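# Three arms bridge sticks over blue disc on posts

## Task

The arm feet sit on the tabletop at these approximate scene-frame spots (metres), with facing measured in degrees counter-clockwise from +x: arm1 at x=+0.62, y=+0.00, z=+0.72, facing +180; arm2 at x=-0.31, y=+0.54, z=+0.72, facing -60; arm3 at x=-0.31, y=-0.54, z=+0.72, facing +60. Place all three sticks so that each stick's axis, the segment running between its two ends, crosses above the painted blue disc on the table. In the final state no stick may be in contact with the table, and every post must remain close to its starting location. You may use any number of the arms. The arrangement must hold up without any robot supporting it. Finish by opening the grippers and moving the arms away.

## Robot and tools

Robots. Three identical i2rt Big YAM arms, named arm1, arm2 and arm3, stand on the table. Each has six revolute joints, a two-finger gripper and a wrist camera that rides above the hand and looks toward the fingertips when joints 1 and 6 are zero and the hand is level. Maximum reach is roughly 1.0 m from the joint 1 axis. Joints move at different speeds, so the hand can sweep a wide curve between two postures.

Frame. Everything uses one scene frame: origin on the floor, +z up. The tabletop is near z=0.72. The hand point is halfway between the fingertips; its z axis runs along the fingers and its y axis is the opening direction. No result line gives the true foot pose of an arm; the foot positions and headings in the task are approximate.

Joints and their meaning, all absolute targets in radians (gripper in metres): joint1_rad -2.879 to 2.879, rotates the arm about its foot, positive counter-clockwise seen from above, zero unfolds along the foot's facing; joint2_rad 0 to 3.141, shoulder, zero has the upper arm pointing back roughly level, increasing lifts it up then forward; joint3_rad 0 to 3.019, elbow, zero is fully folded, increasing opens it; joint4_rad -1.692 to 1.57, hand pitch, positive tips the fingers up; joint5_rad -1.57 to 1.57, sideways hand swing, positive toward the arm's right; joint6_rad -2.094 to 2.094, hand roll, positive clockwise as seen from behind the hand; gripper_m 0 to 0.093, fingertip separation. Done tolerances are ±0.045, ±0.14, ±0.09, ±0.055, ±0.03, ±0.035 rad and ±0.003 m respectively. Grip force is about 50 to 62 N per pad at most.

execute_actions. Argument "actions" is a list holding one action or nothing. The action is an object keyed by robot name; each robot's entry has "joints", an object mapping joint names to absolute target values (not offsets). You may name any subset of joints and robots; omitted ones can keep pushing toward earlier targets. All named motions begin at once and may finish at different moments; one action runs at most 15 s. Unknown keys or out-of-range values make the whole call rejected with no motion. Optional "cameras" lists which of arm1_cam_wrist, arm2_cam_wrist, arm3_cam_wrist, cam_high, cam_low to return (omitted, null or ["all"] gives every camera, [] none); the "pictures" line gives the image order. An empty list just reports state and images.

wait takes "seconds" from 0 to 10, commands nothing and returns state and images. zoom_image takes "camera" and "region" [x0, y0, x1, y1] in pixels of that camera's most recent full image, top-left origin, no larger than 504 by 504. read_manual returns only licence text. finished_scene takes "scene", the current scene's number, ends it irreversibly and reports success; the goal must already hold steadily. Replying with no tool call ends everything.

Cameras. Wrist cameras are fisheye, 616x616; cam_high and cam_low are fixed room cameras, 672x504. Calibration gives K, distortion and T_world_to_cam (scene frame to camera frame, metres) per camera; real values may deviate by a couple of degrees and millimetres, and wrist camera poses also inherit joint reading errors.

Result lines. joint_positions gives current readings. joint_status says how each commanded motion ended: reached, "off_target" (stopped short and may still push), "contact_stop" or "time_out" (holds where it stopped; after time_out a joint may keep a nearby target and keep pushing, listed in on_its_own). "joint command not followed" with a "cause:" line means a safety check blocked that arm's joint targets (gripper still obeyed); blocked joints show "not_followed" and may be retried automatically on later actions. on_its_own lists uncommanded behaviour; "held at" is a held target, not a position. Joint torques are raw drive outputs with offset and noise, unreliable as contact sensors. MOTOR HOT warns from 85 °C; at 100 °C an OVER-TEMPERATURE FAULT drops that arm and its joints report "limit_stop_at_motor_heat" (resend targets later). A stop reported in one call cancels later motion calls in the same reply.

Cautions. The arms keep pushing on contact and can press hard; to relieve a push, command a joint to its reported position. Very small target changes may not move a joint. Loaded joints sag. Avoid arm-to-arm collisions: the self/inter-arm check can be late and ignores fingers, gripper housings and wrist cameras; a hard press between robots ends the run. Do not knock objects off the work area, drop sticks, slam, or topple posts. Loose objects may occasionally get nudged by the scene. Before finishing, open the grippers and retract the arms so nothing but the posts supports the sticks.

Each tool is called as name(argument=value, ...) on one line, values as JSON.

## Session

execute_actions(actions=[])

Scene clock: 0.00 s.
Joint torques (N m, as the arm reports them, + toward a larger angle): no reading
arm1.joint_positions: joint1_rad=-0.273 joint2_rad=+0.522 joint3_rad=+1.372 joint4_rad=-1.211 joint5_rad=+0.246 joint6_rad=+0.443 gripper_m=+0.094
arm1.joint_status: not commanded
arm1.hand: x=+0.4387 y=+0.1031 z=+1.3638 quat_wxyz=(-0.048, +0.738, -0.356, -0.571) (m; scene frame)
arm2.joint_positions: joint1_rad=+0.110 joint2_rad=+0.425 joint3_rad=+1.347 joint4_rad=-1.450 joint5_rad=+0.138 joint6_rad=+0.217 gripper_m=+0.094
arm2.joint_status: not commanded
arm2.hand: x=-0.2396 y=+0.4071 z=+1.2583 quat_wxyz=(-0.445, -0.496, -0.709, +0.231) (m; scene frame)
arm3.joint_positions: joint1_rad=-0.228 joint2_rad=+0.563 joint3_rad=+1.422 joint4_rad=-1.338 joint5_rad=+0.206 joint6_rad=+0.287 gripper_m=+0.094
arm3.joint_status: not commanded
arm3.hand: x=-0.1503 y=-0.4108 z=+1.3208 quat_wxyz=(-0.485, +0.180, -0.832, -0.201) (m; scene frame)
pictures: arm1_cam_wrist, arm2_cam_wrist, arm3_cam_wrist, cam_high, cam_low
Images, in order (width x height): arm1_cam_wrist 616x616, arm2_cam_wrist 616x616, arm3_cam_wrist 616x616, cam_high 672x504, cam_low 672x504.

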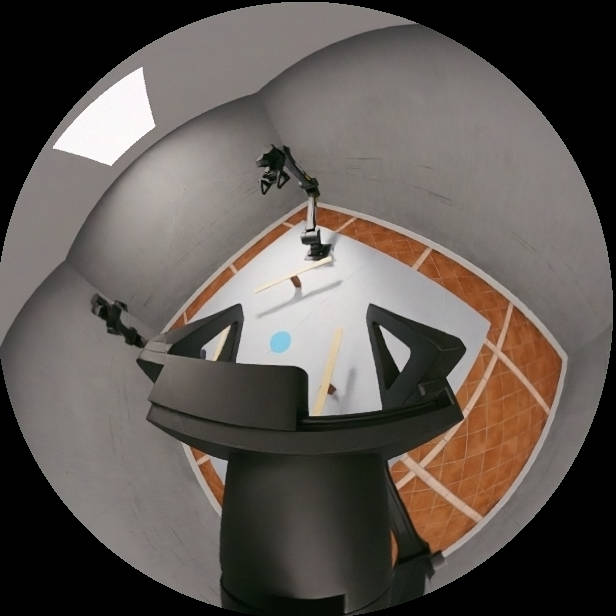

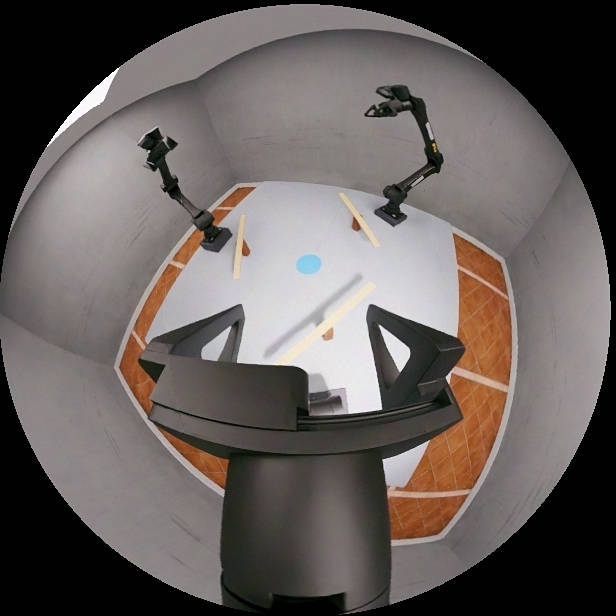

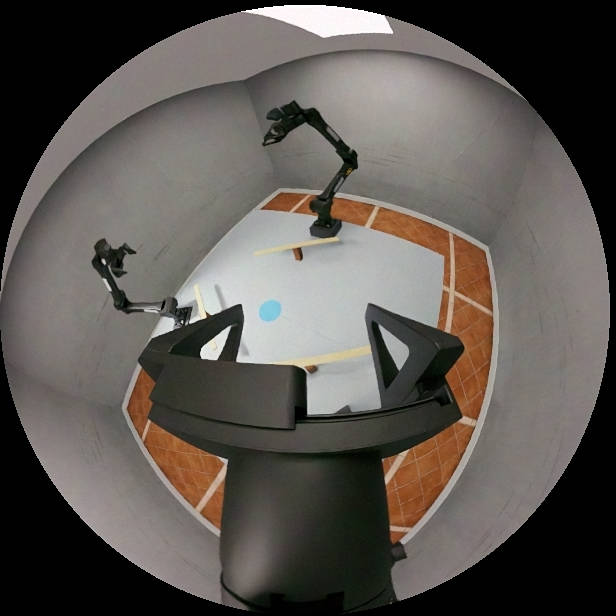

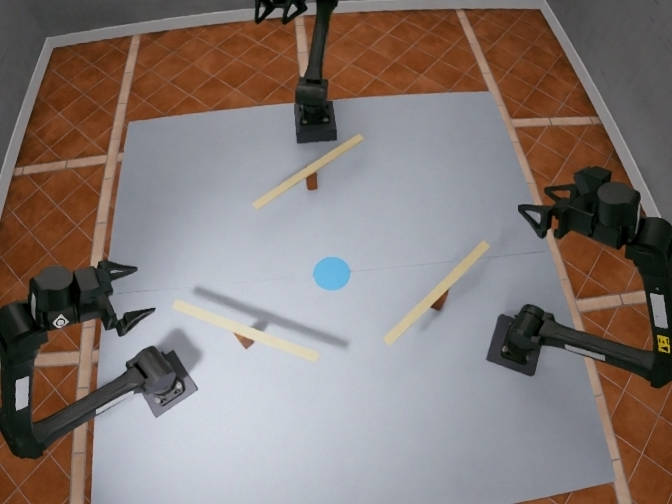

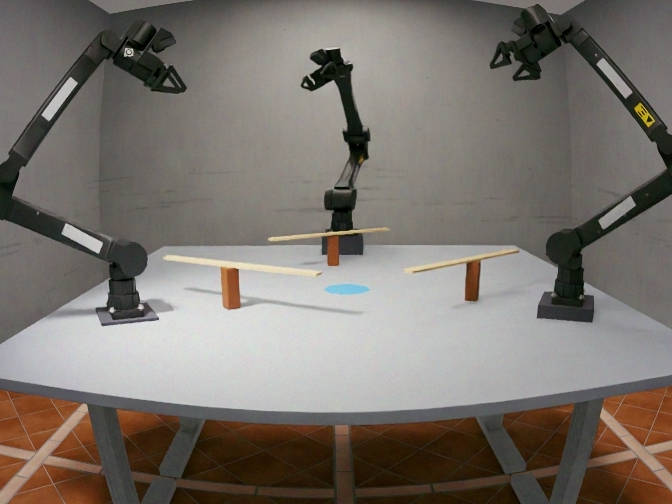

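zoom_image(camera="cam_high", region=[160, 120, 340, 380])

zoom_image(camera="cam_high", region=[300, 120, 500, 380])

zoom_image(camera="cam_low", region=[150, 210, 340, 320])

zoom_image(camera="cam_low", region=[320, 210, 530, 320])

Region (160, 120, 340, 380) of cam_high's 672x504 image, scaled by 1.938, with more detail than that image has; it fills the left 349 columns of this view, and the rest is white.

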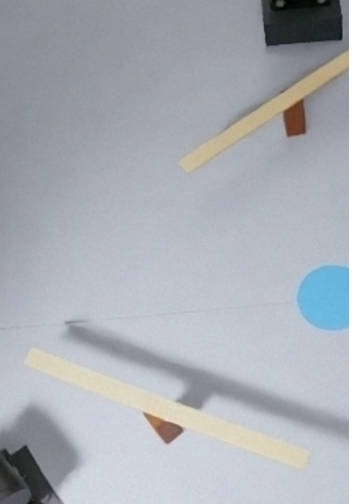

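Region (300, 120, 500, 380) of cam_high's 672x504 image, scaled by 1.938, with more detail than that image has; it fills the left 388 columns of this view, and the rest is white.

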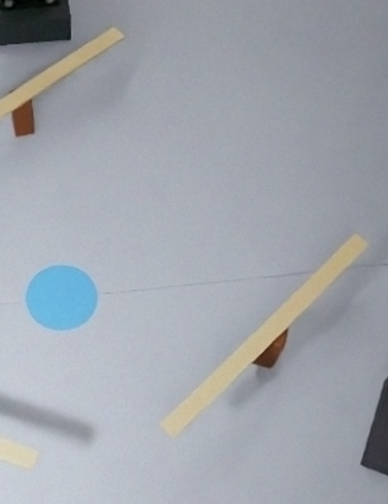

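Region (150, 210, 340, 320) of cam_low's 672x504 image, scaled by 2.653, with more detail than that image has; it fills the top 292 rows of this view, and the rest is white.

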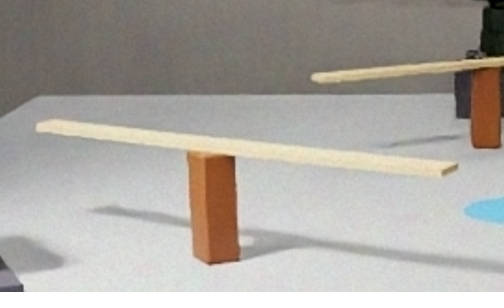

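Region (320, 210, 530, 320) of cam_low's 672x504 image, scaled by 2.400, with more detail than that image has; it fills the top 264 rows of this view, and the rest is white.

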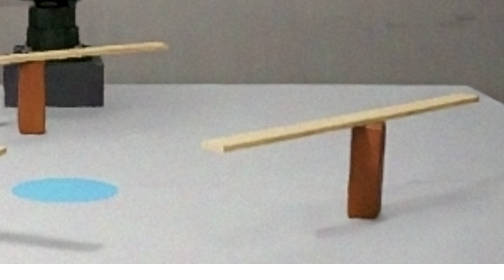

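execute_actions(actions=[{"arm1":{"joints":{"joint1_rad":0.017,"joint2_rad":0.944,"joint3_rad":0.664,"joint4_rad":-1.291,"joint5_rad":0,"joint6_rad":0.995,"gripper_m":0.07}},"arm2":{"joints":{"joint1_rad":0.134,"joint2_rad":1.041,"joint3_rad":0.872,"joint4_rad":-1.402,"joint5_rad":0,"joint6_rad":1.119,"gripper_m":0.07}},"arm3":{"joints":{"joint1_rad":-0.375,"joint2_rad":1.195,"joint3_rad":0.917,"joint4_rad":-1.293,"joint5_rad":0,"joint6_rad":-1.541,"gripper_m":0.07}}}])

Scene clock: 64.30 s.
Joint torques (N m, as the arm reports them, + toward a larger angle): arm1=[-0.95 -4.45  8.49  0.15  0.01  0.16] | arm2=[ 1.32 -6.32 10.45  0.1  -0.17  0.07] | arm3=[-2.31 -7.63 10.16  0.3  -0.25 -0.14]
arm1.joint_positions: joint1_rad=+0.015 joint2_rad=+0.942 joint3_rad=+0.678 joint4_rad=-1.285 joint5_rad=+0.001 joint6_rad=+0.988 gripper_m=+0.070
arm1.joint_status: all done
arm1.hand: x=+0.3929 y=-0.0004 z=+0.9164 quat_wxyz=(+0.011, +0.883, -0.469, -0.010) (m; scene frame)
arm2.joint_positions: joint1_rad=+0.124 joint2_rad=+1.049 joint3_rad=+0.849 joint4_rad=-1.404 joint5_rad=+0.004 joint6_rad=+1.106 gripper_m=+0.070
arm2.joint_status: all done
arm2.hand: x=-0.1525 y=+0.3329 z=+0.8996 quat_wxyz=(+0.016, -0.846, -0.533, +0.006) (m; scene frame)
arm3.joint_positions: joint1_rad=-0.367 joint2_rad=+1.201 joint3_rad=+0.907 joint4_rad=-1.291 joint5_rad=+0.003 joint6_rad=-1.523 gripper_m=+0.070
arm3.joint_status: all done
arm3.hand: x=-0.0724 y=-0.3381 z=+0.9056 quat_wxyz=(+0.006, +0.896, -0.443, +0.000) (m; scene frame)
pictures: arm1_cam_wrist, arm2_cam_wrist, arm3_cam_wrist, cam_high, cam_low
camera_calibration (this result's frames):
arm1_cam_wrist: T_world_to_cam=[[0.827358, 0.560682, -0.0333909, -0.293735], [0.475474, -0.667496, 0.573039, -0.705943], [0.299004, -0.489985, -0.818847, 0.754638], [0, 0, 0, 1]] pos_world=[0.353041, 0.0632393, 1.01266]
arm2_cam_wrist: T_world_to_cam=[[-0.90858, 0.414925, 0.0481723, -0.320542], [0.36166, 0.723707, 0.587749, -0.711328], [0.209009, 0.551439, -0.807608, 0.697397], [0, 0, 0, 1]] pos_world=[-0.179741, 0.263223, 0.996747]
arm3_cam_wrist: T_world_to_cam=[[0.789, 0.614373, -0.00494683, 0.270685], [0.494282, -0.629951, 0.599038, -0.718106], [0.364917, -0.475086, -0.800705, 0.714239], [0, 0, 0, 1]] pos_world=[-0.119261, -0.279349, 1.00341]
Images, in order (width x height): arm1_cam_wrist 616x616, arm2_cam_wrist 616x616, arm3_cam_wrist 616x616, cam_high 672x504, cam_low 672x504.

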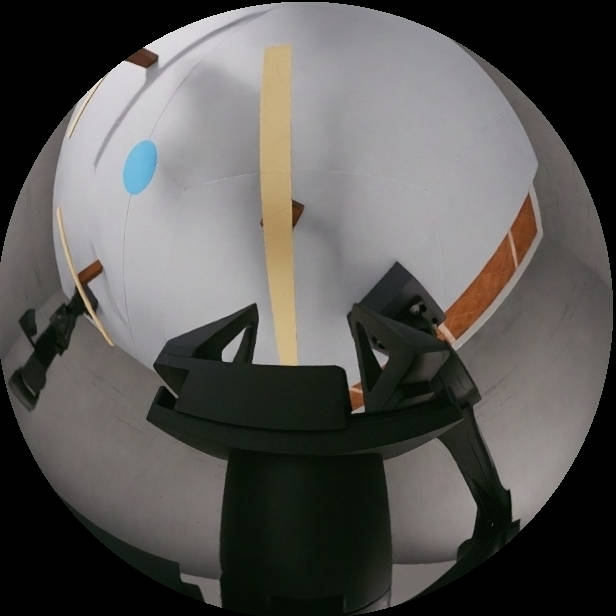

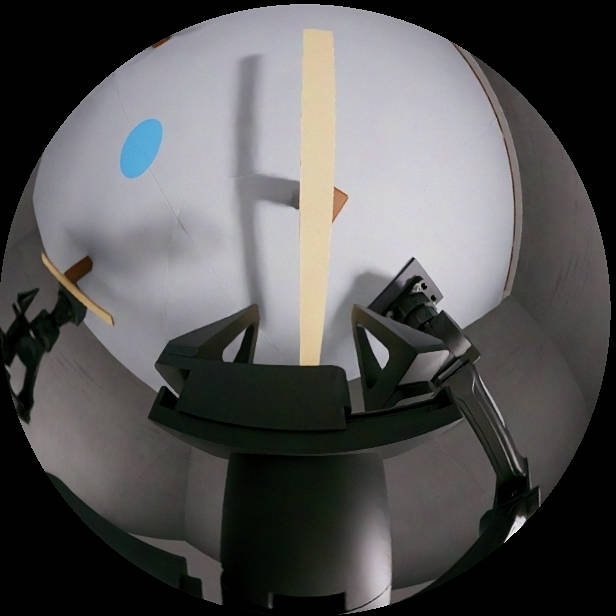

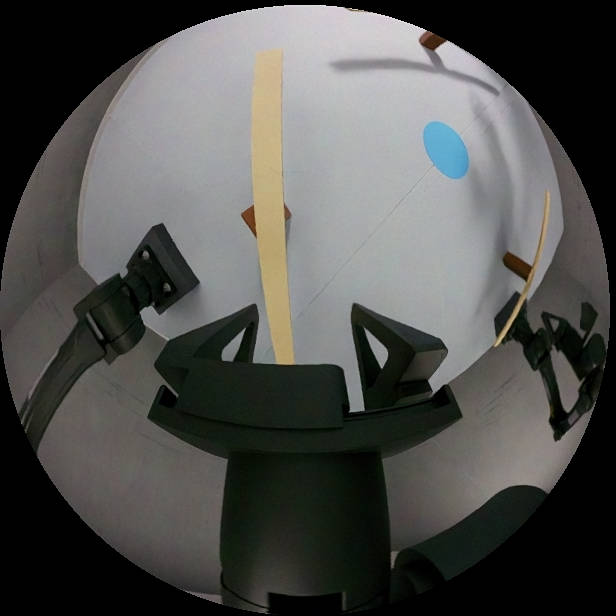

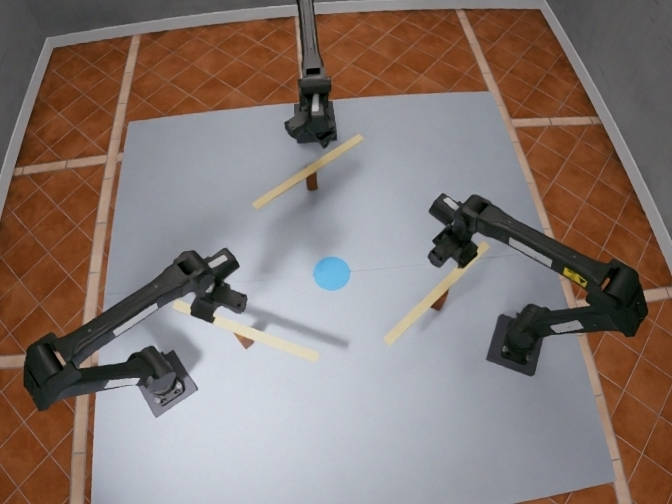

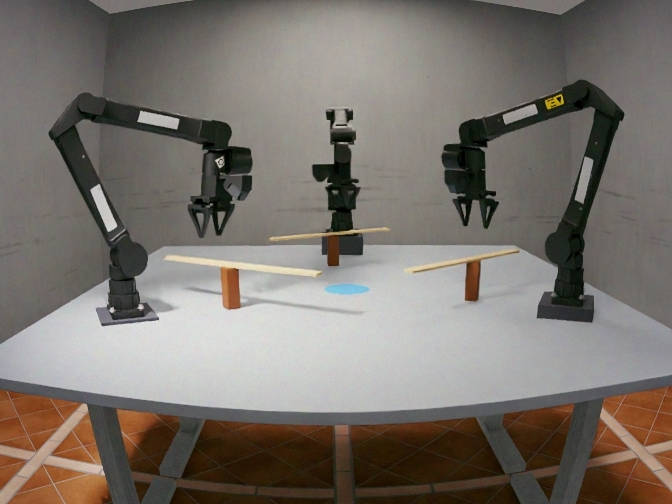

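execute_actions(actions=[{"arm1":{"joints":{"joint1_rad":0.062,"joint2_rad":1.075,"joint3_rad":0.625,"joint4_rad":-1.127,"joint6_rad":1.04}},"arm2":{"joints":{"joint1_rad":0.02,"joint2_rad":1.056,"joint3_rad":0.79,"joint4_rad":-1.29,"joint6_rad":1.015}},"arm3":{"joints":{"joint1_rad":-0.34,"joint2_rad":1.143,"joint3_rad":0.775,"joint4_rad":-1.195,"joint6_rad":-1.516}}}], cameras=["arm1_cam_wrist","arm2_cam_wrist","arm3_cam_wrist","cam_low"])

Scene clock: 81.70 s.
Joint torques (N m, as the arm reports them, + toward a larger angle): arm1=[-0.68 -6.91  7.89  0.8   0.01  0.16] | arm2=[ 0.32 -4.8   9.17  0.52 -0.14 -0.14] | arm3=[-0.77 -6.19  8.84  0.88 -0.22  0.15]
arm1.joint_positions: joint1_rad=+0.057 joint2_rad=+1.081 joint3_rad=+0.637 joint4_rad=-1.138 joint5_rad=+0.001 joint6_rad=+1.032 gripper_m=+0.070
arm1.joint_status: all done
arm1.hand: x=+0.3753 y=-0.0114 z=+0.8722 quat_wxyz=(+0.003, +0.883, -0.470, +0.004) (m; scene frame)
arm2.joint_positions: joint1_rad=+0.023 joint2_rad=+1.049 joint3_rad=+0.782 joint4_rad=-1.302 joint5_rad=+0.003 joint6_rad=+1.029 gripper_m=+0.070
arm2.joint_status: all done
arm2.hand: x=-0.1726 y=+0.3156 z=+0.8748 quat_wxyz=(-0.002, -0.853, -0.522, +0.004) (m; scene frame)
arm3.joint_positions: joint1_rad=-0.350 joint2_rad=+1.139 joint3_rad=+0.778 joint4_rad=-1.204 joint5_rad=+0.003 joint6_rad=-1.524 gripper_m=+0.070
arm3.joint_status: all done
arm3.hand: x=-0.0957 y=-0.3515 z=+0.8757 quat_wxyz=(-0.003, +0.900, -0.436, +0.004) (m; scene frame)
pictures: arm1_cam_wrist, arm2_cam_wrist, arm3_cam_wrist, cam_low
camera_calibration (this result's frames):
arm1_cam_wrist: T_world_to_cam=[[0.829295, 0.558785, -0.00547424, -0.299574], [0.454685, -0.66904, 0.587918, -0.684774], [0.324857, -0.490046, -0.808902, 0.69995], [0, 0, 0, 1]] pos_world=[0.332408, 0.0522636, 0.967142]
arm2_cam_wrist: T_world_to_cam=[[-0.898783, 0.438087, 0.0163795, -0.308204], [0.366697, 0.730793, 0.575739, -0.667846], [0.240254, 0.52347, -0.81747, 0.713911], [0, 0, 0, 1]] pos_world=[-0.203631, 0.249366, 0.973154]
arm3_cam_wrist: T_world_to_cam=[[0.778483, 0.62749, 0.0148328, 0.283393], [0.49599, -0.629478, 0.598123, -0.696045], [0.384653, -0.458272, -0.801267, 0.700669], [0, 0, 0, 1]] pos_world=[-0.1449, -0.294875, 0.97354]
Images, in order (width x height): arm1_cam_wrist 616x616, arm2_cam_wrist 616x616, arm3_cam_wrist 616x616, cam_low 672x504.

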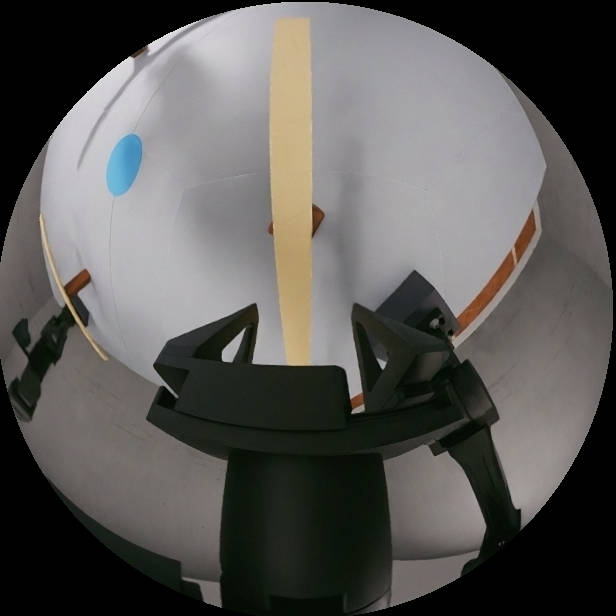

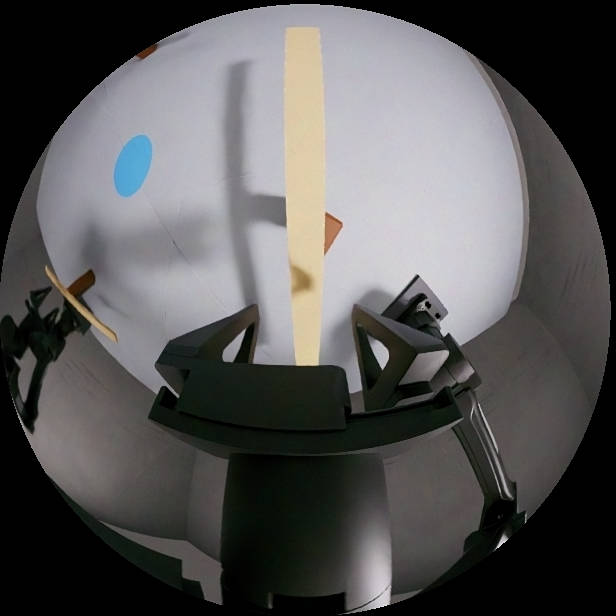

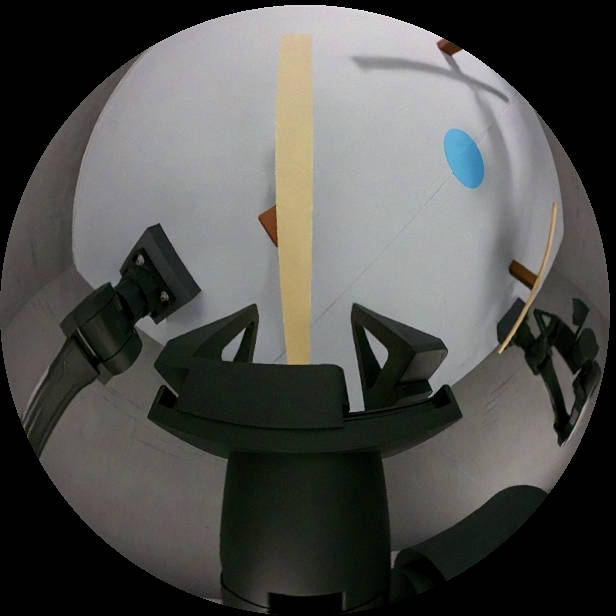

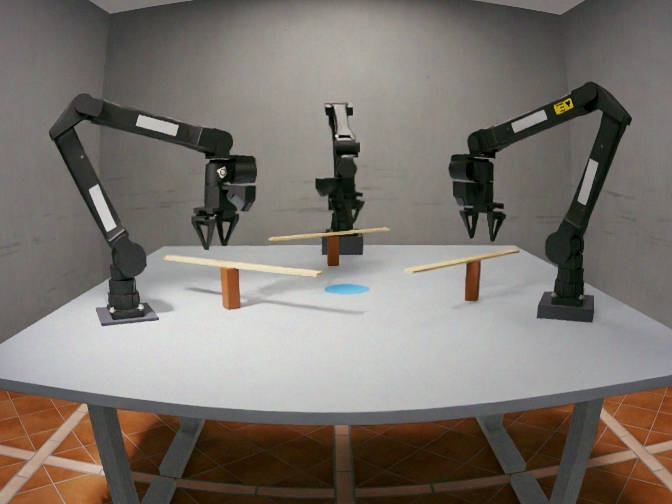

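execute_actions(actions=[{"arm1":{"joints":{"joint2_rad":1.2,"joint3_rad":0.56,"joint4_rad":-0.926}},"arm2":{"joints":{"joint2_rad":1.11,"joint3_rad":0.683,"joint4_rad":-1.12}},"arm3":{"joints":{"joint2_rad":1.197,"joint3_rad":0.665,"joint4_rad":-1.025}}}], cameras=["arm1_cam_wrist","arm2_cam_wrist","arm3_cam_wrist","cam_low"])

zoom_image(camera="cam_low", region=[150, 190, 530, 320])

Scene clock: 88.10 s.
Joint torques (N m, as the arm reports them, + toward a larger angle): arm1=[-0.65 -7.81  7.32  0.82  0.01  0.16] | arm2=[ 0.46 -5.9   9.03  0.54 -0.13 -0.13] | arm3=[-0.19 -5.83  8.53  0.79 -0.29  0.15]
arm1.joint_positions: joint1_rad=+0.057 joint2_rad=+1.206 joint3_rad=+0.567 joint4_rad=-0.937 joint5_rad=+0.001 joint6_rad=+1.033 gripper_m=+0.070
arm1.joint_status: all done
arm1.hand: x=+0.3648 y=-0.0125 z=+0.8206 quat_wxyz=(+0.005, +0.882, -0.470, +0.001) (m; scene frame)
arm2.joint_positions: joint1_rad=+0.023 joint2_rad=+1.112 joint3_rad=+0.670 joint4_rad=-1.132 joint5_rad=+0.003 joint6_rad=+1.028 gripper_m=+0.070
arm2.joint_status: all done
arm2.hand: x=-0.1735 y=+0.3166 z=+0.8196 quat_wxyz=(+0.001, -0.853, -0.523, +0.004) (m; scene frame)
arm3.joint_positions: joint1_rad=-0.350 joint2_rad=+1.194 joint3_rad=+0.665 joint4_rad=-1.034 joint5_rad=+0.003 joint6_rad=-1.524 gripper_m=+0.070
arm3.joint_status: all done
arm3.hand: x=-0.1003 y=-0.3556 z=+0.8227 quat_wxyz=(-0.005, +0.900, -0.436, +0.005) (m; scene frame)
pictures: arm1_cam_wrist, arm2_cam_wrist, arm3_cam_wrist, cam_low
camera_calibration (this result's frames):
arm1_cam_wrist: T_world_to_cam=[[0.829492, 0.558403, -0.0113608, -0.285843], [0.458399, -0.669035, 0.585032, -0.649411], [0.319083, -0.490487, -0.810931, 0.664783], [0, 0, 0, 1]] pos_world=[0.322673, 0.051204, 0.915772]
arm2_cam_wrist: T_world_to_cam=[[-0.899059, 0.437344, 0.0205829, -0.311794], [0.367671, 0.728633, 0.577851, -0.637326], [0.237723, 0.52709, -0.815883, 0.665618], [0, 0, 0, 1]] pos_world=[-0.204228, 0.249898, 0.917763]
arm3_cam_wrist: T_world_to_cam=[[0.778448, 0.627466, 0.0175009, 0.288167], [0.494788, -0.630524, 0.598017, -0.665078], [0.38627, -0.456866, -0.801292, 0.65878], [0, 0, 0, 1]] pos_world=[-0.149717, -0.299189, 0.920561]
Images, in order (width x height): arm1_cam_wrist 616x616, arm2_cam_wrist 616x616, arm3_cam_wrist 616x616, cam_low 672x504.

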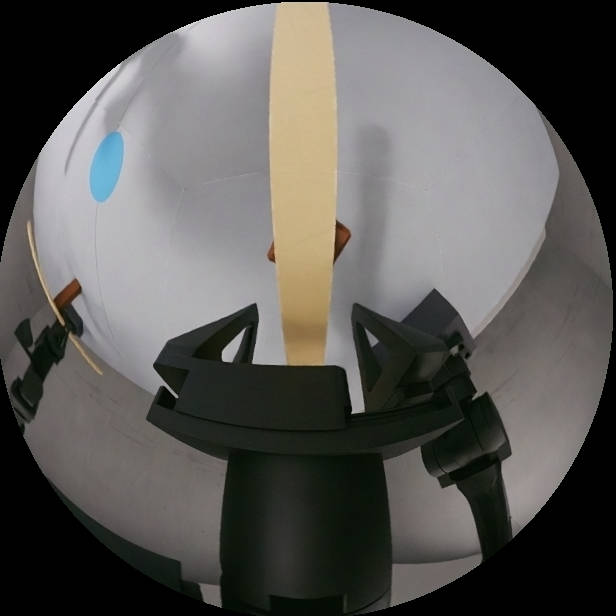

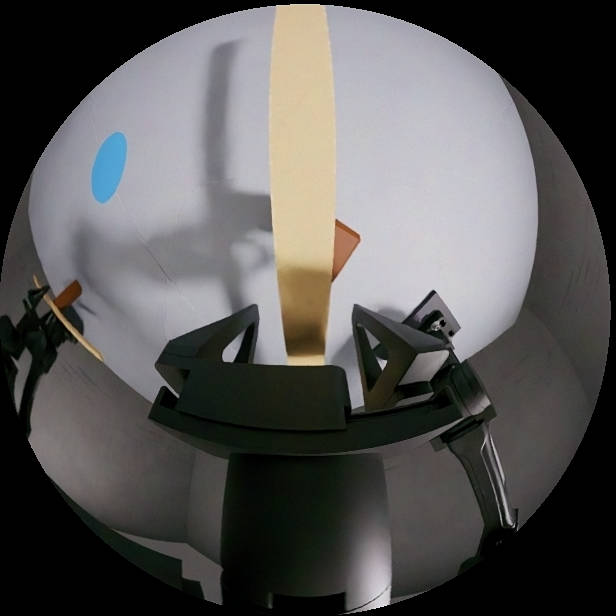

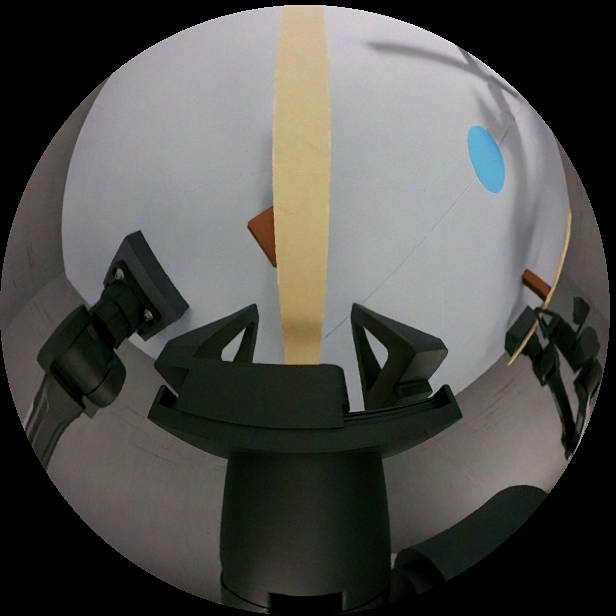

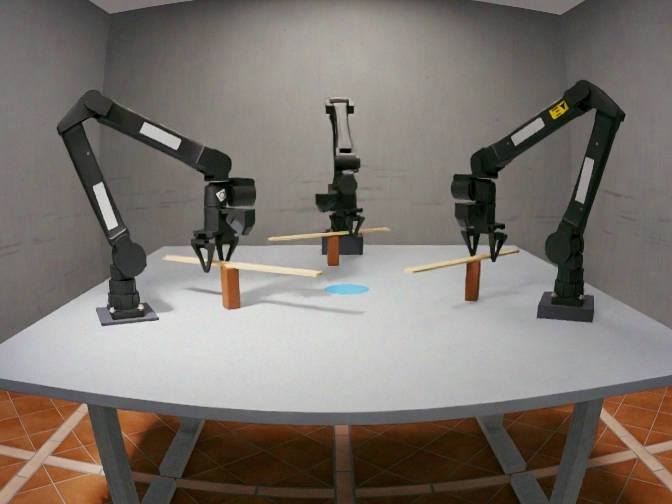

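Region (150, 190, 530, 320) of cam_low's 672x504 image, scaled by 1.326, with more detail than that image has; it fills the top 172 rows of this view, and the rest is white.

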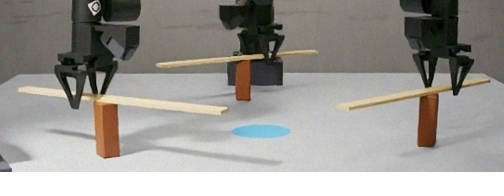

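execute_actions(actions=[{"arm3":{"joints":{"joint2_rad":1.225,"joint4_rad":-1.0}}}], cameras=[])

execute_actions(actions=[{"arm1":{"joints":{"gripper_m":0.015}},"arm2":{"joints":{"gripper_m":0.015}},"arm3":{"joints":{"gripper_m":0.015}}}])

Scene clock: 91.90 s.
Joint torques (N m, as the arm reports them, + toward a larger angle): arm1=[-0.63 -7.8   7.36  0.81  0.01  0.16] | arm2=[ 0.37 -5.85  9.04  0.52 -0.13 -0.13] | arm3=[-0.76 -5.75  8.16  0.73 -0.18  0.13]
arm1.joint_positions: joint1_rad=+0.057 joint2_rad=+1.206 joint3_rad=+0.567 joint4_rad=-0.937 joint5_rad=+0.001 joint6_rad=+1.033 gripper_m=+0.070
arm1.joint_status: not commanded
arm1.hand: x=+0.3648 y=-0.0125 z=+0.8206 quat_wxyz=(+0.005, +0.882, -0.470, +0.001) (m; scene frame)
arm2.joint_positions: joint1_rad=+0.023 joint2_rad=+1.112 joint3_rad=+0.670 joint4_rad=-1.132 joint5_rad=+0.003 joint6_rad=+1.028 gripper_m=+0.070
arm2.joint_status: not commanded
arm2.hand: x=-0.1735 y=+0.3166 z=+0.8196 quat_wxyz=(+0.001, -0.853, -0.523, +0.004) (m; scene frame)
arm3.joint_positions: joint1_rad=-0.350 joint2_rad=+1.212 joint3_rad=+0.665 joint4_rad=-1.009 joint5_rad=+0.003 joint6_rad=-1.524 gripper_m=+0.070
arm3.joint_status: all done
arm3.hand: x=-0.0965 y=-0.3524 z=+0.8182 quat_wxyz=(-0.008, +0.900, -0.436, +0.006) (m; scene frame)
pictures: none
No camera images: the call's "cameras" was empty. Leave "cameras" out to get every camera's image.

Scene clock: 92.50 s.
Joint torques (N m, as the arm reports them, + toward a larger angle): arm1=[-0.63 -7.82  7.34  0.81  0.01  0.15] | arm2=[ 0.31 -6.05  9.02  0.5  -0.14 -0.12] | arm3=[-0.32 -4.78  8.32  0.61 -0.23  0.12]
arm1.joint_positions: joint1_rad=+0.057 joint2_rad=+1.206 joint3_rad=+0.567 joint4_rad=-0.937 joint5_rad=+0.001 joint6_rad=+1.034 gripper_m=+0.027
arm1.joint_status: gripper_m off_target (ended at +0.027, target +0.015)
arm1.hand: x=+0.3648 y=-0.0126 z=+0.8206 quat_wxyz=(+0.005, +0.882, -0.471, +0.001) (m; scene frame)
arm2.joint_positions: joint1_rad=+0.023 joint2_rad=+1.112 joint3_rad=+0.670 joint4_rad=-1.132 joint5_rad=+0.002 joint6_rad=+1.026 gripper_m=+0.027
arm2.joint_status: gripper_m off_target (ended at +0.027, target +0.015)
arm2.hand: x=-0.1734 y=+0.3166 z=+0.8196 quat_wxyz=(+0.001, -0.852, -0.523, +0.004) (m; scene frame)
arm3.joint_positions: joint1_rad=-0.350 joint2_rad=+1.212 joint3_rad=+0.665 joint4_rad=-1.008 joint5_rad=+0.003 joint6_rad=-1.523 gripper_m=+0.028
arm3.joint_status: gripper_m off_target (ended at +0.028, target +0.015)
arm3.hand: x=-0.0964 y=-0.3522 z=+0.8182 quat_wxyz=(-0.008, +0.900, -0.436, +0.006) (m; scene frame)
pictures: arm1_cam_wrist, arm2_cam_wrist, arm3_cam_wrist, cam_high, cam_low
camera_calibration (this result's frames):
arm1_cam_wrist: T_world_to_cam=[[0.83013, 0.55745, -0.0115485, -0.2859], [0.457615, -0.669334, 0.585303, -0.649398], [0.318548, -0.491163, -0.810732, 0.664774], [0, 0, 0, 1]] pos_world=[0.322746, 0.0512233, 0.915747]
arm2_cam_wrist: T_world_to_cam=[[-0.899897, 0.435625, 0.0203892, -0.311202], [0.366096, 0.729208, 0.578125, -0.638051], [0.236978, 0.527718, -0.815693, 0.665103], [0, 0, 0, 1]] pos_world=[-0.204076, 0.249853, 0.917738]
arm3_cam_wrist: T_world_to_cam=[[0.778787, 0.626769, 0.0255075, 0.276301], [0.490704, -0.634044, 0.59766, -0.663562], [0.390768, -0.452934, -0.801344, 0.657124], [0, 0, 0, 1]] pos_world=[-0.14635, -0.296271, 0.916119]
Images, in order (width x height): arm1_cam_wrist 616x616, arm2_cam_wrist 616x616, arm3_cam_wrist 616x616, cam_high 672x504, cam_low 672x504.

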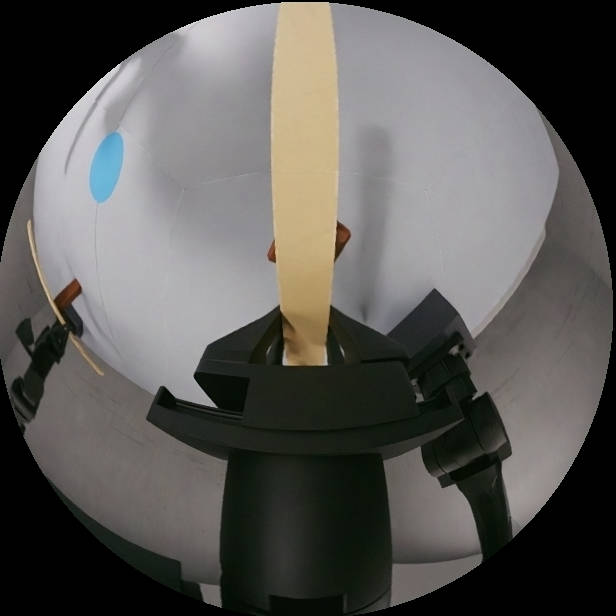

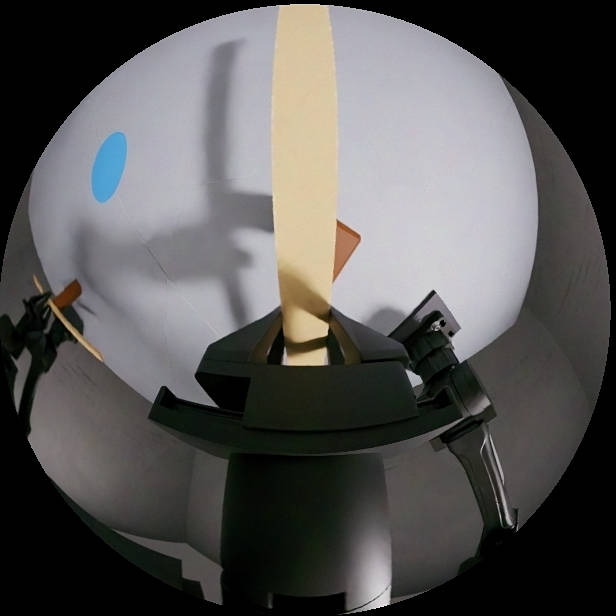

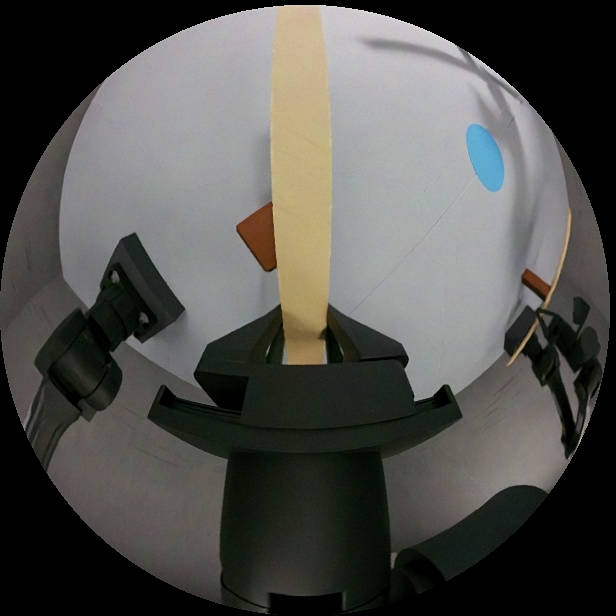

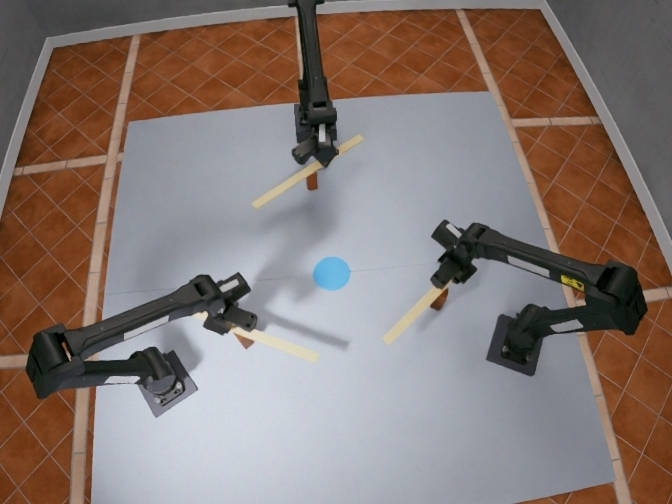

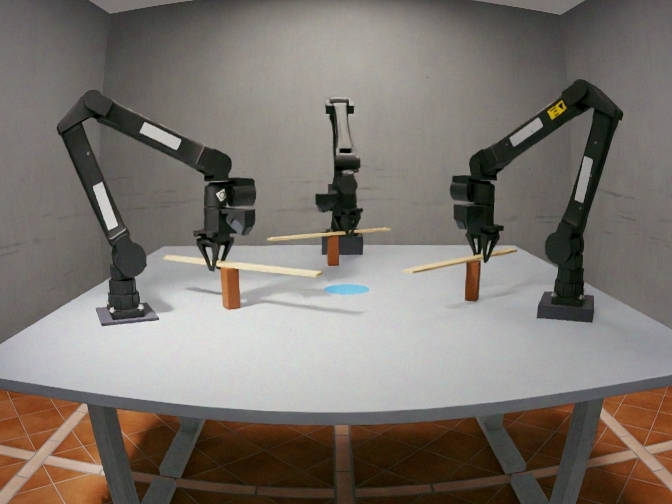

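execute_actions(actions=[{"arm1":{"joints":{"joint2_rad":1.07,"joint3_rad":0.72,"joint4_rad":-1.214}},"arm2":{"joints":{"joint2_rad":1.034,"joint3_rad":0.865,"joint4_rad":-1.379}},"arm3":{"joints":{"joint2_rad":1.09,"joint3_rad":0.91,"joint4_rad":-1.372}}}], cameras=["cam_high","cam_low"])

Scene clock: 104.50 s.
Joint torques (N m, as the arm reports them, + toward a larger angle): arm1=[-0.6  -5.38 12.   -0.05  0.01  0.15] | arm2=[ 0.34 -5.28 11.18 -0.26 -0.13 -0.12] | arm3=[-0.44 -4.55 11.55  0.29 -0.18  0.09]
arm1.joint_positions: joint1_rad=+0.057 joint2_rad=+1.061 joint3_rad=+0.690 joint4_rad=-1.204 joint5_rad=+0.001 joint6_rad=+1.034 gripper_m=+0.027
arm1.joint_status: all done
arm1.hand: x=+0.3700 y=-0.0115 z=+0.8952 quat_wxyz=(+0.005, +0.882, -0.471, +0.001) (m; scene frame)
arm2.joint_positions: joint1_rad=+0.023 joint2_rad=+1.036 joint3_rad=+0.833 joint4_rad=-1.369 joint5_rad=+0.002 joint6_rad=+1.026 gripper_m=+0.027
arm2.joint_status: all done
arm2.hand: x=-0.1723 y=+0.3154 z=+0.8970 quat_wxyz=(+0.000, -0.852, -0.523, +0.004) (m; scene frame)
arm3.joint_positions: joint1_rad=-0.350 joint2_rad=+1.081 joint3_rad=+0.886 joint4_rad=-1.364 joint5_rad=+0.003 joint6_rad=-1.523 gripper_m=+0.028
arm3.joint_status: all done
arm3.hand: x=-0.0980 y=-0.3534 z=+0.9304 quat_wxyz=(-0.006, +0.900, -0.436, +0.005) (m; scene frame)
pictures: cam_high, cam_low
Images, in order (width x height): cam_high 672x504, cam_low 672x504.

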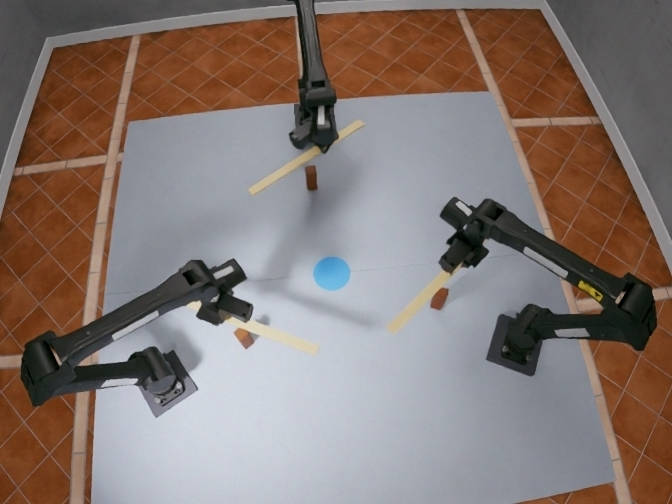

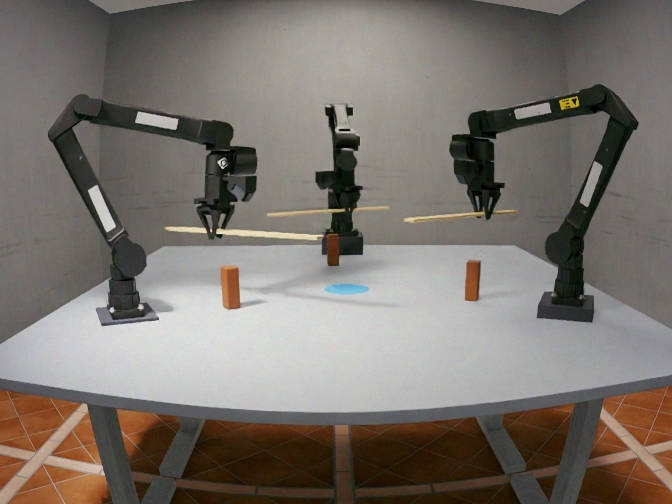

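execute_actions(actions=[{"arm1":{"joints":{"joint1_rad":-0.078,"joint2_rad":1.225,"joint3_rad":0.71,"joint4_rad":-0.727,"joint6_rad":-0.09}},"arm2":{"joints":{"joint1_rad":-0.107,"joint2_rad":1.157,"joint3_rad":0.815,"joint4_rad":-0.905,"joint6_rad":-0.128}},"arm3":{"joints":{"joint1_rad":-0.116,"joint2_rad":1.11,"joint3_rad":0.84,"joint4_rad":-0.987,"joint6_rad":-0.098}}}], cameras=["cam_high","cam_low"])

execute_actions(actions=[{"arm3":{"joints":{"joint2_rad":1.165,"joint3_rad":0.74,"joint4_rad":-0.832}}}])

Scene clock: 116.63 s.
Joint torques (N m, as the arm reports them, + toward a larger angle): arm1=[ -1.07 -10.03  10.87   1.52  -0.04  -0.04] | arm2=[ 0.28 -8.94  9.73  1.23 -0.19 -0.14] | arm3=[-1.03 -6.42  9.86  1.29 -0.06  0.27]
arm1.joint_positions: joint1_rad=-0.078 joint2_rad=+1.233 joint3_rad=+0.690 joint4_rad=-0.741 joint5_rad=+0.000 joint6_rad=-0.082 gripper_m=+0.027
arm1.joint_status: all done
arm1.hand: x=+0.2651 y=+0.0306 z=+0.8625 quat_wxyz=(-0.006, +0.989, -0.001, -0.145) (m; scene frame)
arm2.joint_positions: joint1_rad=-0.106 joint2_rad=+1.168 joint3_rad=+0.802 joint4_rad=-0.922 joint5_rad=+0.002 joint6_rad=-0.114 gripper_m=+0.027
arm2.joint_status: all done
arm2.hand: x=-0.1601 y=+0.2085 z=+0.8619 quat_wxyz=(-0.113, -0.487, -0.862, +0.086) (m; scene frame)
arm3.joint_positions: joint1_rad=-0.117 joint2_rad=+1.102 joint3_rad=+0.843 joint4_rad=-1.000 joint5_rad=+0.002 joint6_rad=-0.116 gripper_m=+0.028
arm3.joint_status: all done
arm3.hand: x=-0.1026 y=-0.2482 z=+0.9209 quat_wxyz=(-0.145, +0.501, -0.851, -0.061) (m; scene frame)
pictures: cam_high, cam_low
Images, in order (width x height): cam_high 672x504, cam_low 672x504.

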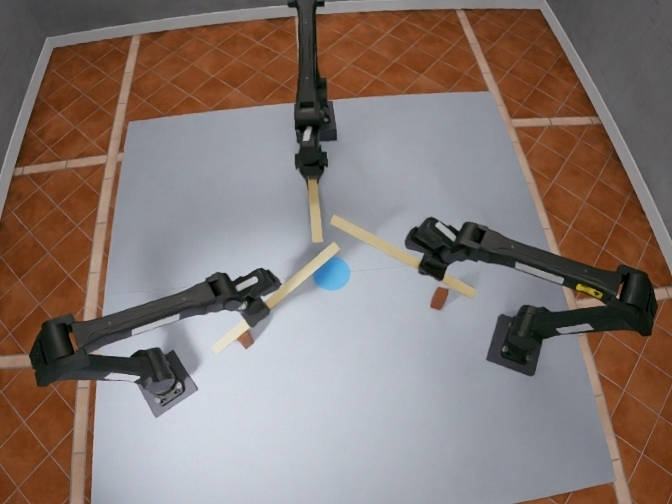

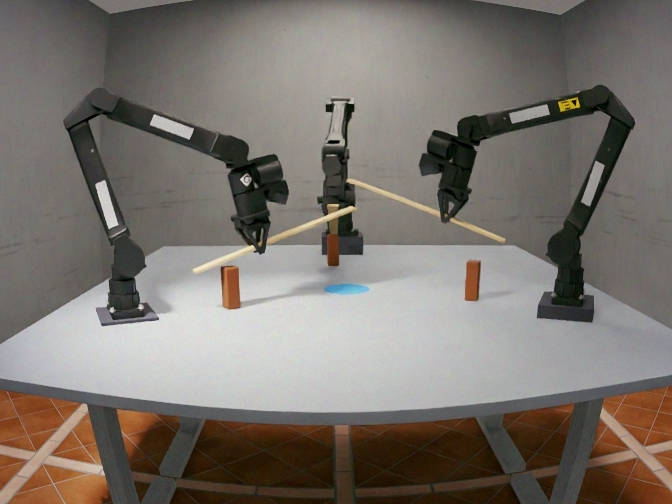

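Scene clock: 117.57 s.
Joint torques (N m, as the arm reports them, + toward a larger angle): arm1=[ -1.11 -10.03  10.85   1.54  -0.04  -0.02] | arm2=[ 0.52 -8.94  9.74  1.22 -0.19 -0.14] | arm3=[-1.56 -6.35  9.68  1.64 -0.05  0.24]
arm1.joint_positions: joint1_rad=-0.078 joint2_rad=+1.233 joint3_rad=+0.690 joint4_rad=-0.741 joint5_rad=+0.000 joint6_rad=-0.082 gripper_m=+0.027
arm1.joint_status: not commanded
arm1.hand: x=+0.2651 y=+0.0306 z=+0.8625 quat_wxyz=(-0.006, +0.989, -0.001, -0.145) (m; scene frame)
arm2.joint_positions: joint1_rad=-0.106 joint2_rad=+1.168 joint3_rad=+0.802 joint4_rad=-0.922 joint5_rad=+0.002 joint6_rad=-0.114 gripper_m=+0.027
arm2.joint_status: not commanded
arm2.hand: x=-0.1601 y=+0.2085 z=+0.8619 quat_wxyz=(-0.113, -0.487, -0.862, +0.086) (m; scene frame)
arm3.joint_positions: joint1_rad=-0.117 joint2_rad=+1.167 joint3_rad=+0.737 joint4_rad=-0.844 joint5_rad=+0.002 joint6_rad=-0.115 gripper_m=+0.028
arm3.joint_status: all done
arm3.hand: x=-0.1034 y=-0.2496 z=+0.8644 quat_wxyz=(-0.137, +0.502, -0.852, -0.058) (m; scene frame)
pictures: arm1_cam_wrist, arm2_cam_wrist, arm3_cam_wrist, cam_high, cam_low
camera_calibration (this result's frames):
arm1_cam_wrist: T_world_to_cam=[[0.000979043, 0.999964, 0.00843897, -0.0375993], [0.947075, -0.00363619, 0.320991, -0.521603], [0.32101, 0.00767808, -0.947045, 0.853349], [0, 0, 0, 1]] pos_world=[0.220101, 0.0291492, 0.975906]
arm2_cam_wrist: T_world_to_cam=[[-0.850372, -0.52303, 0.0575019, -0.0771834], [-0.477637, 0.813143, 0.332659, -0.529587], [-0.220748, 0.255419, -0.941293, 0.84522], [0, 0, 0, 1]] pos_world=[-0.132005, 0.174376, 0.976209]
arm3_cam_wrist: T_world_to_cam=[[0.874416, -0.482954, 0.0463911, -0.0688688], [-0.469273, -0.817597, 0.333644, -0.53945], [-0.123205, -0.313513, -0.941557, 0.846246], [0, 0, 0, 1]] pos_world=[-0.0886674, -0.209004, 0.979968]
Images, in order (width x height): arm1_cam_wrist 616x616, arm2_cam_wrist 616x616, arm3_cam_wrist 616x616, cam_high 672x504, cam_low 672x504.

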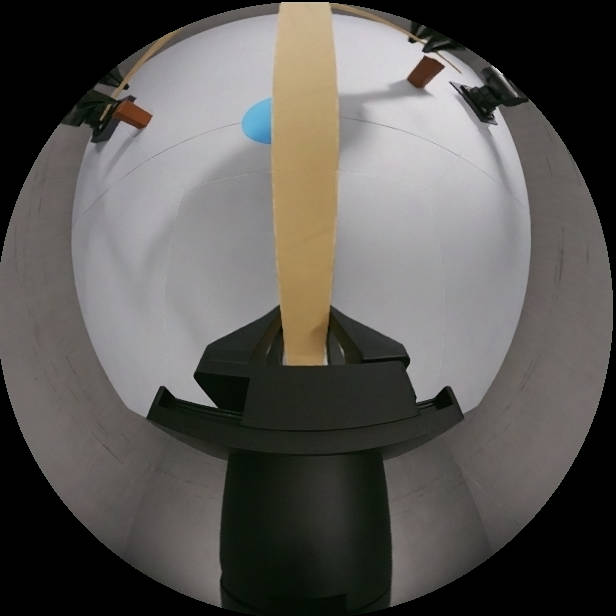

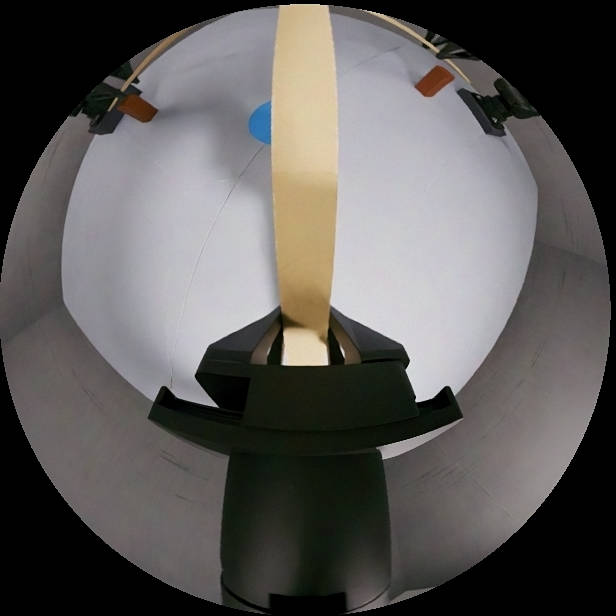

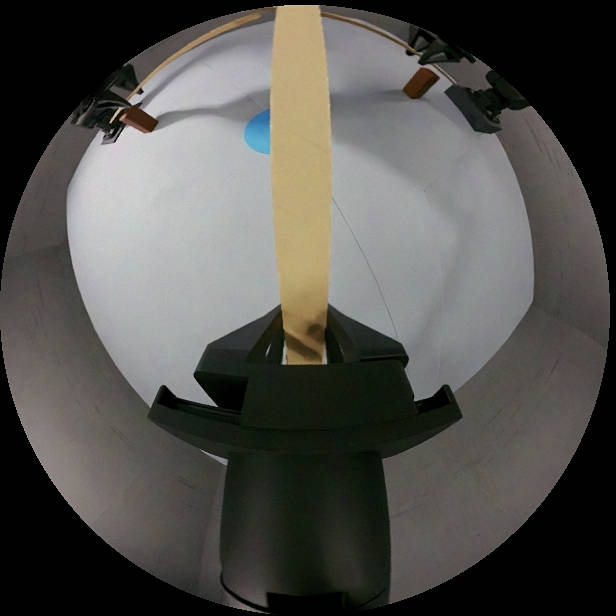

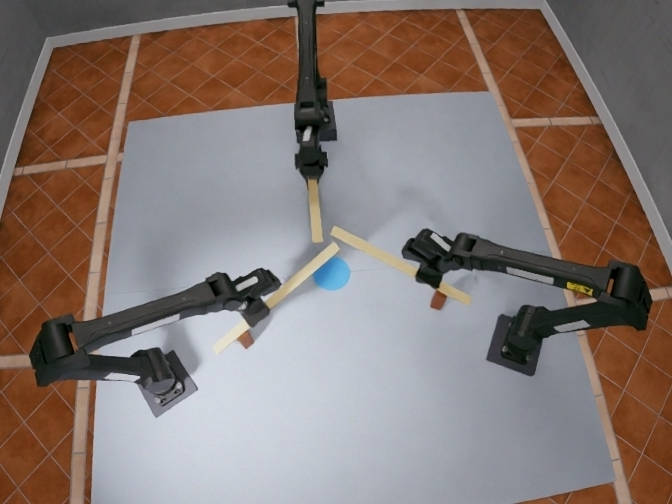

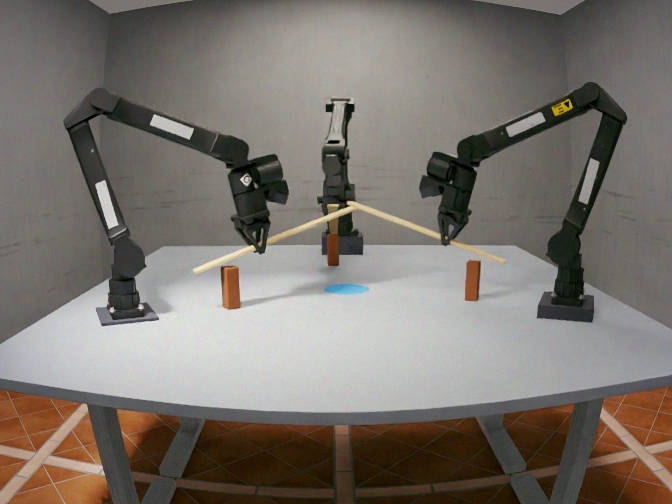

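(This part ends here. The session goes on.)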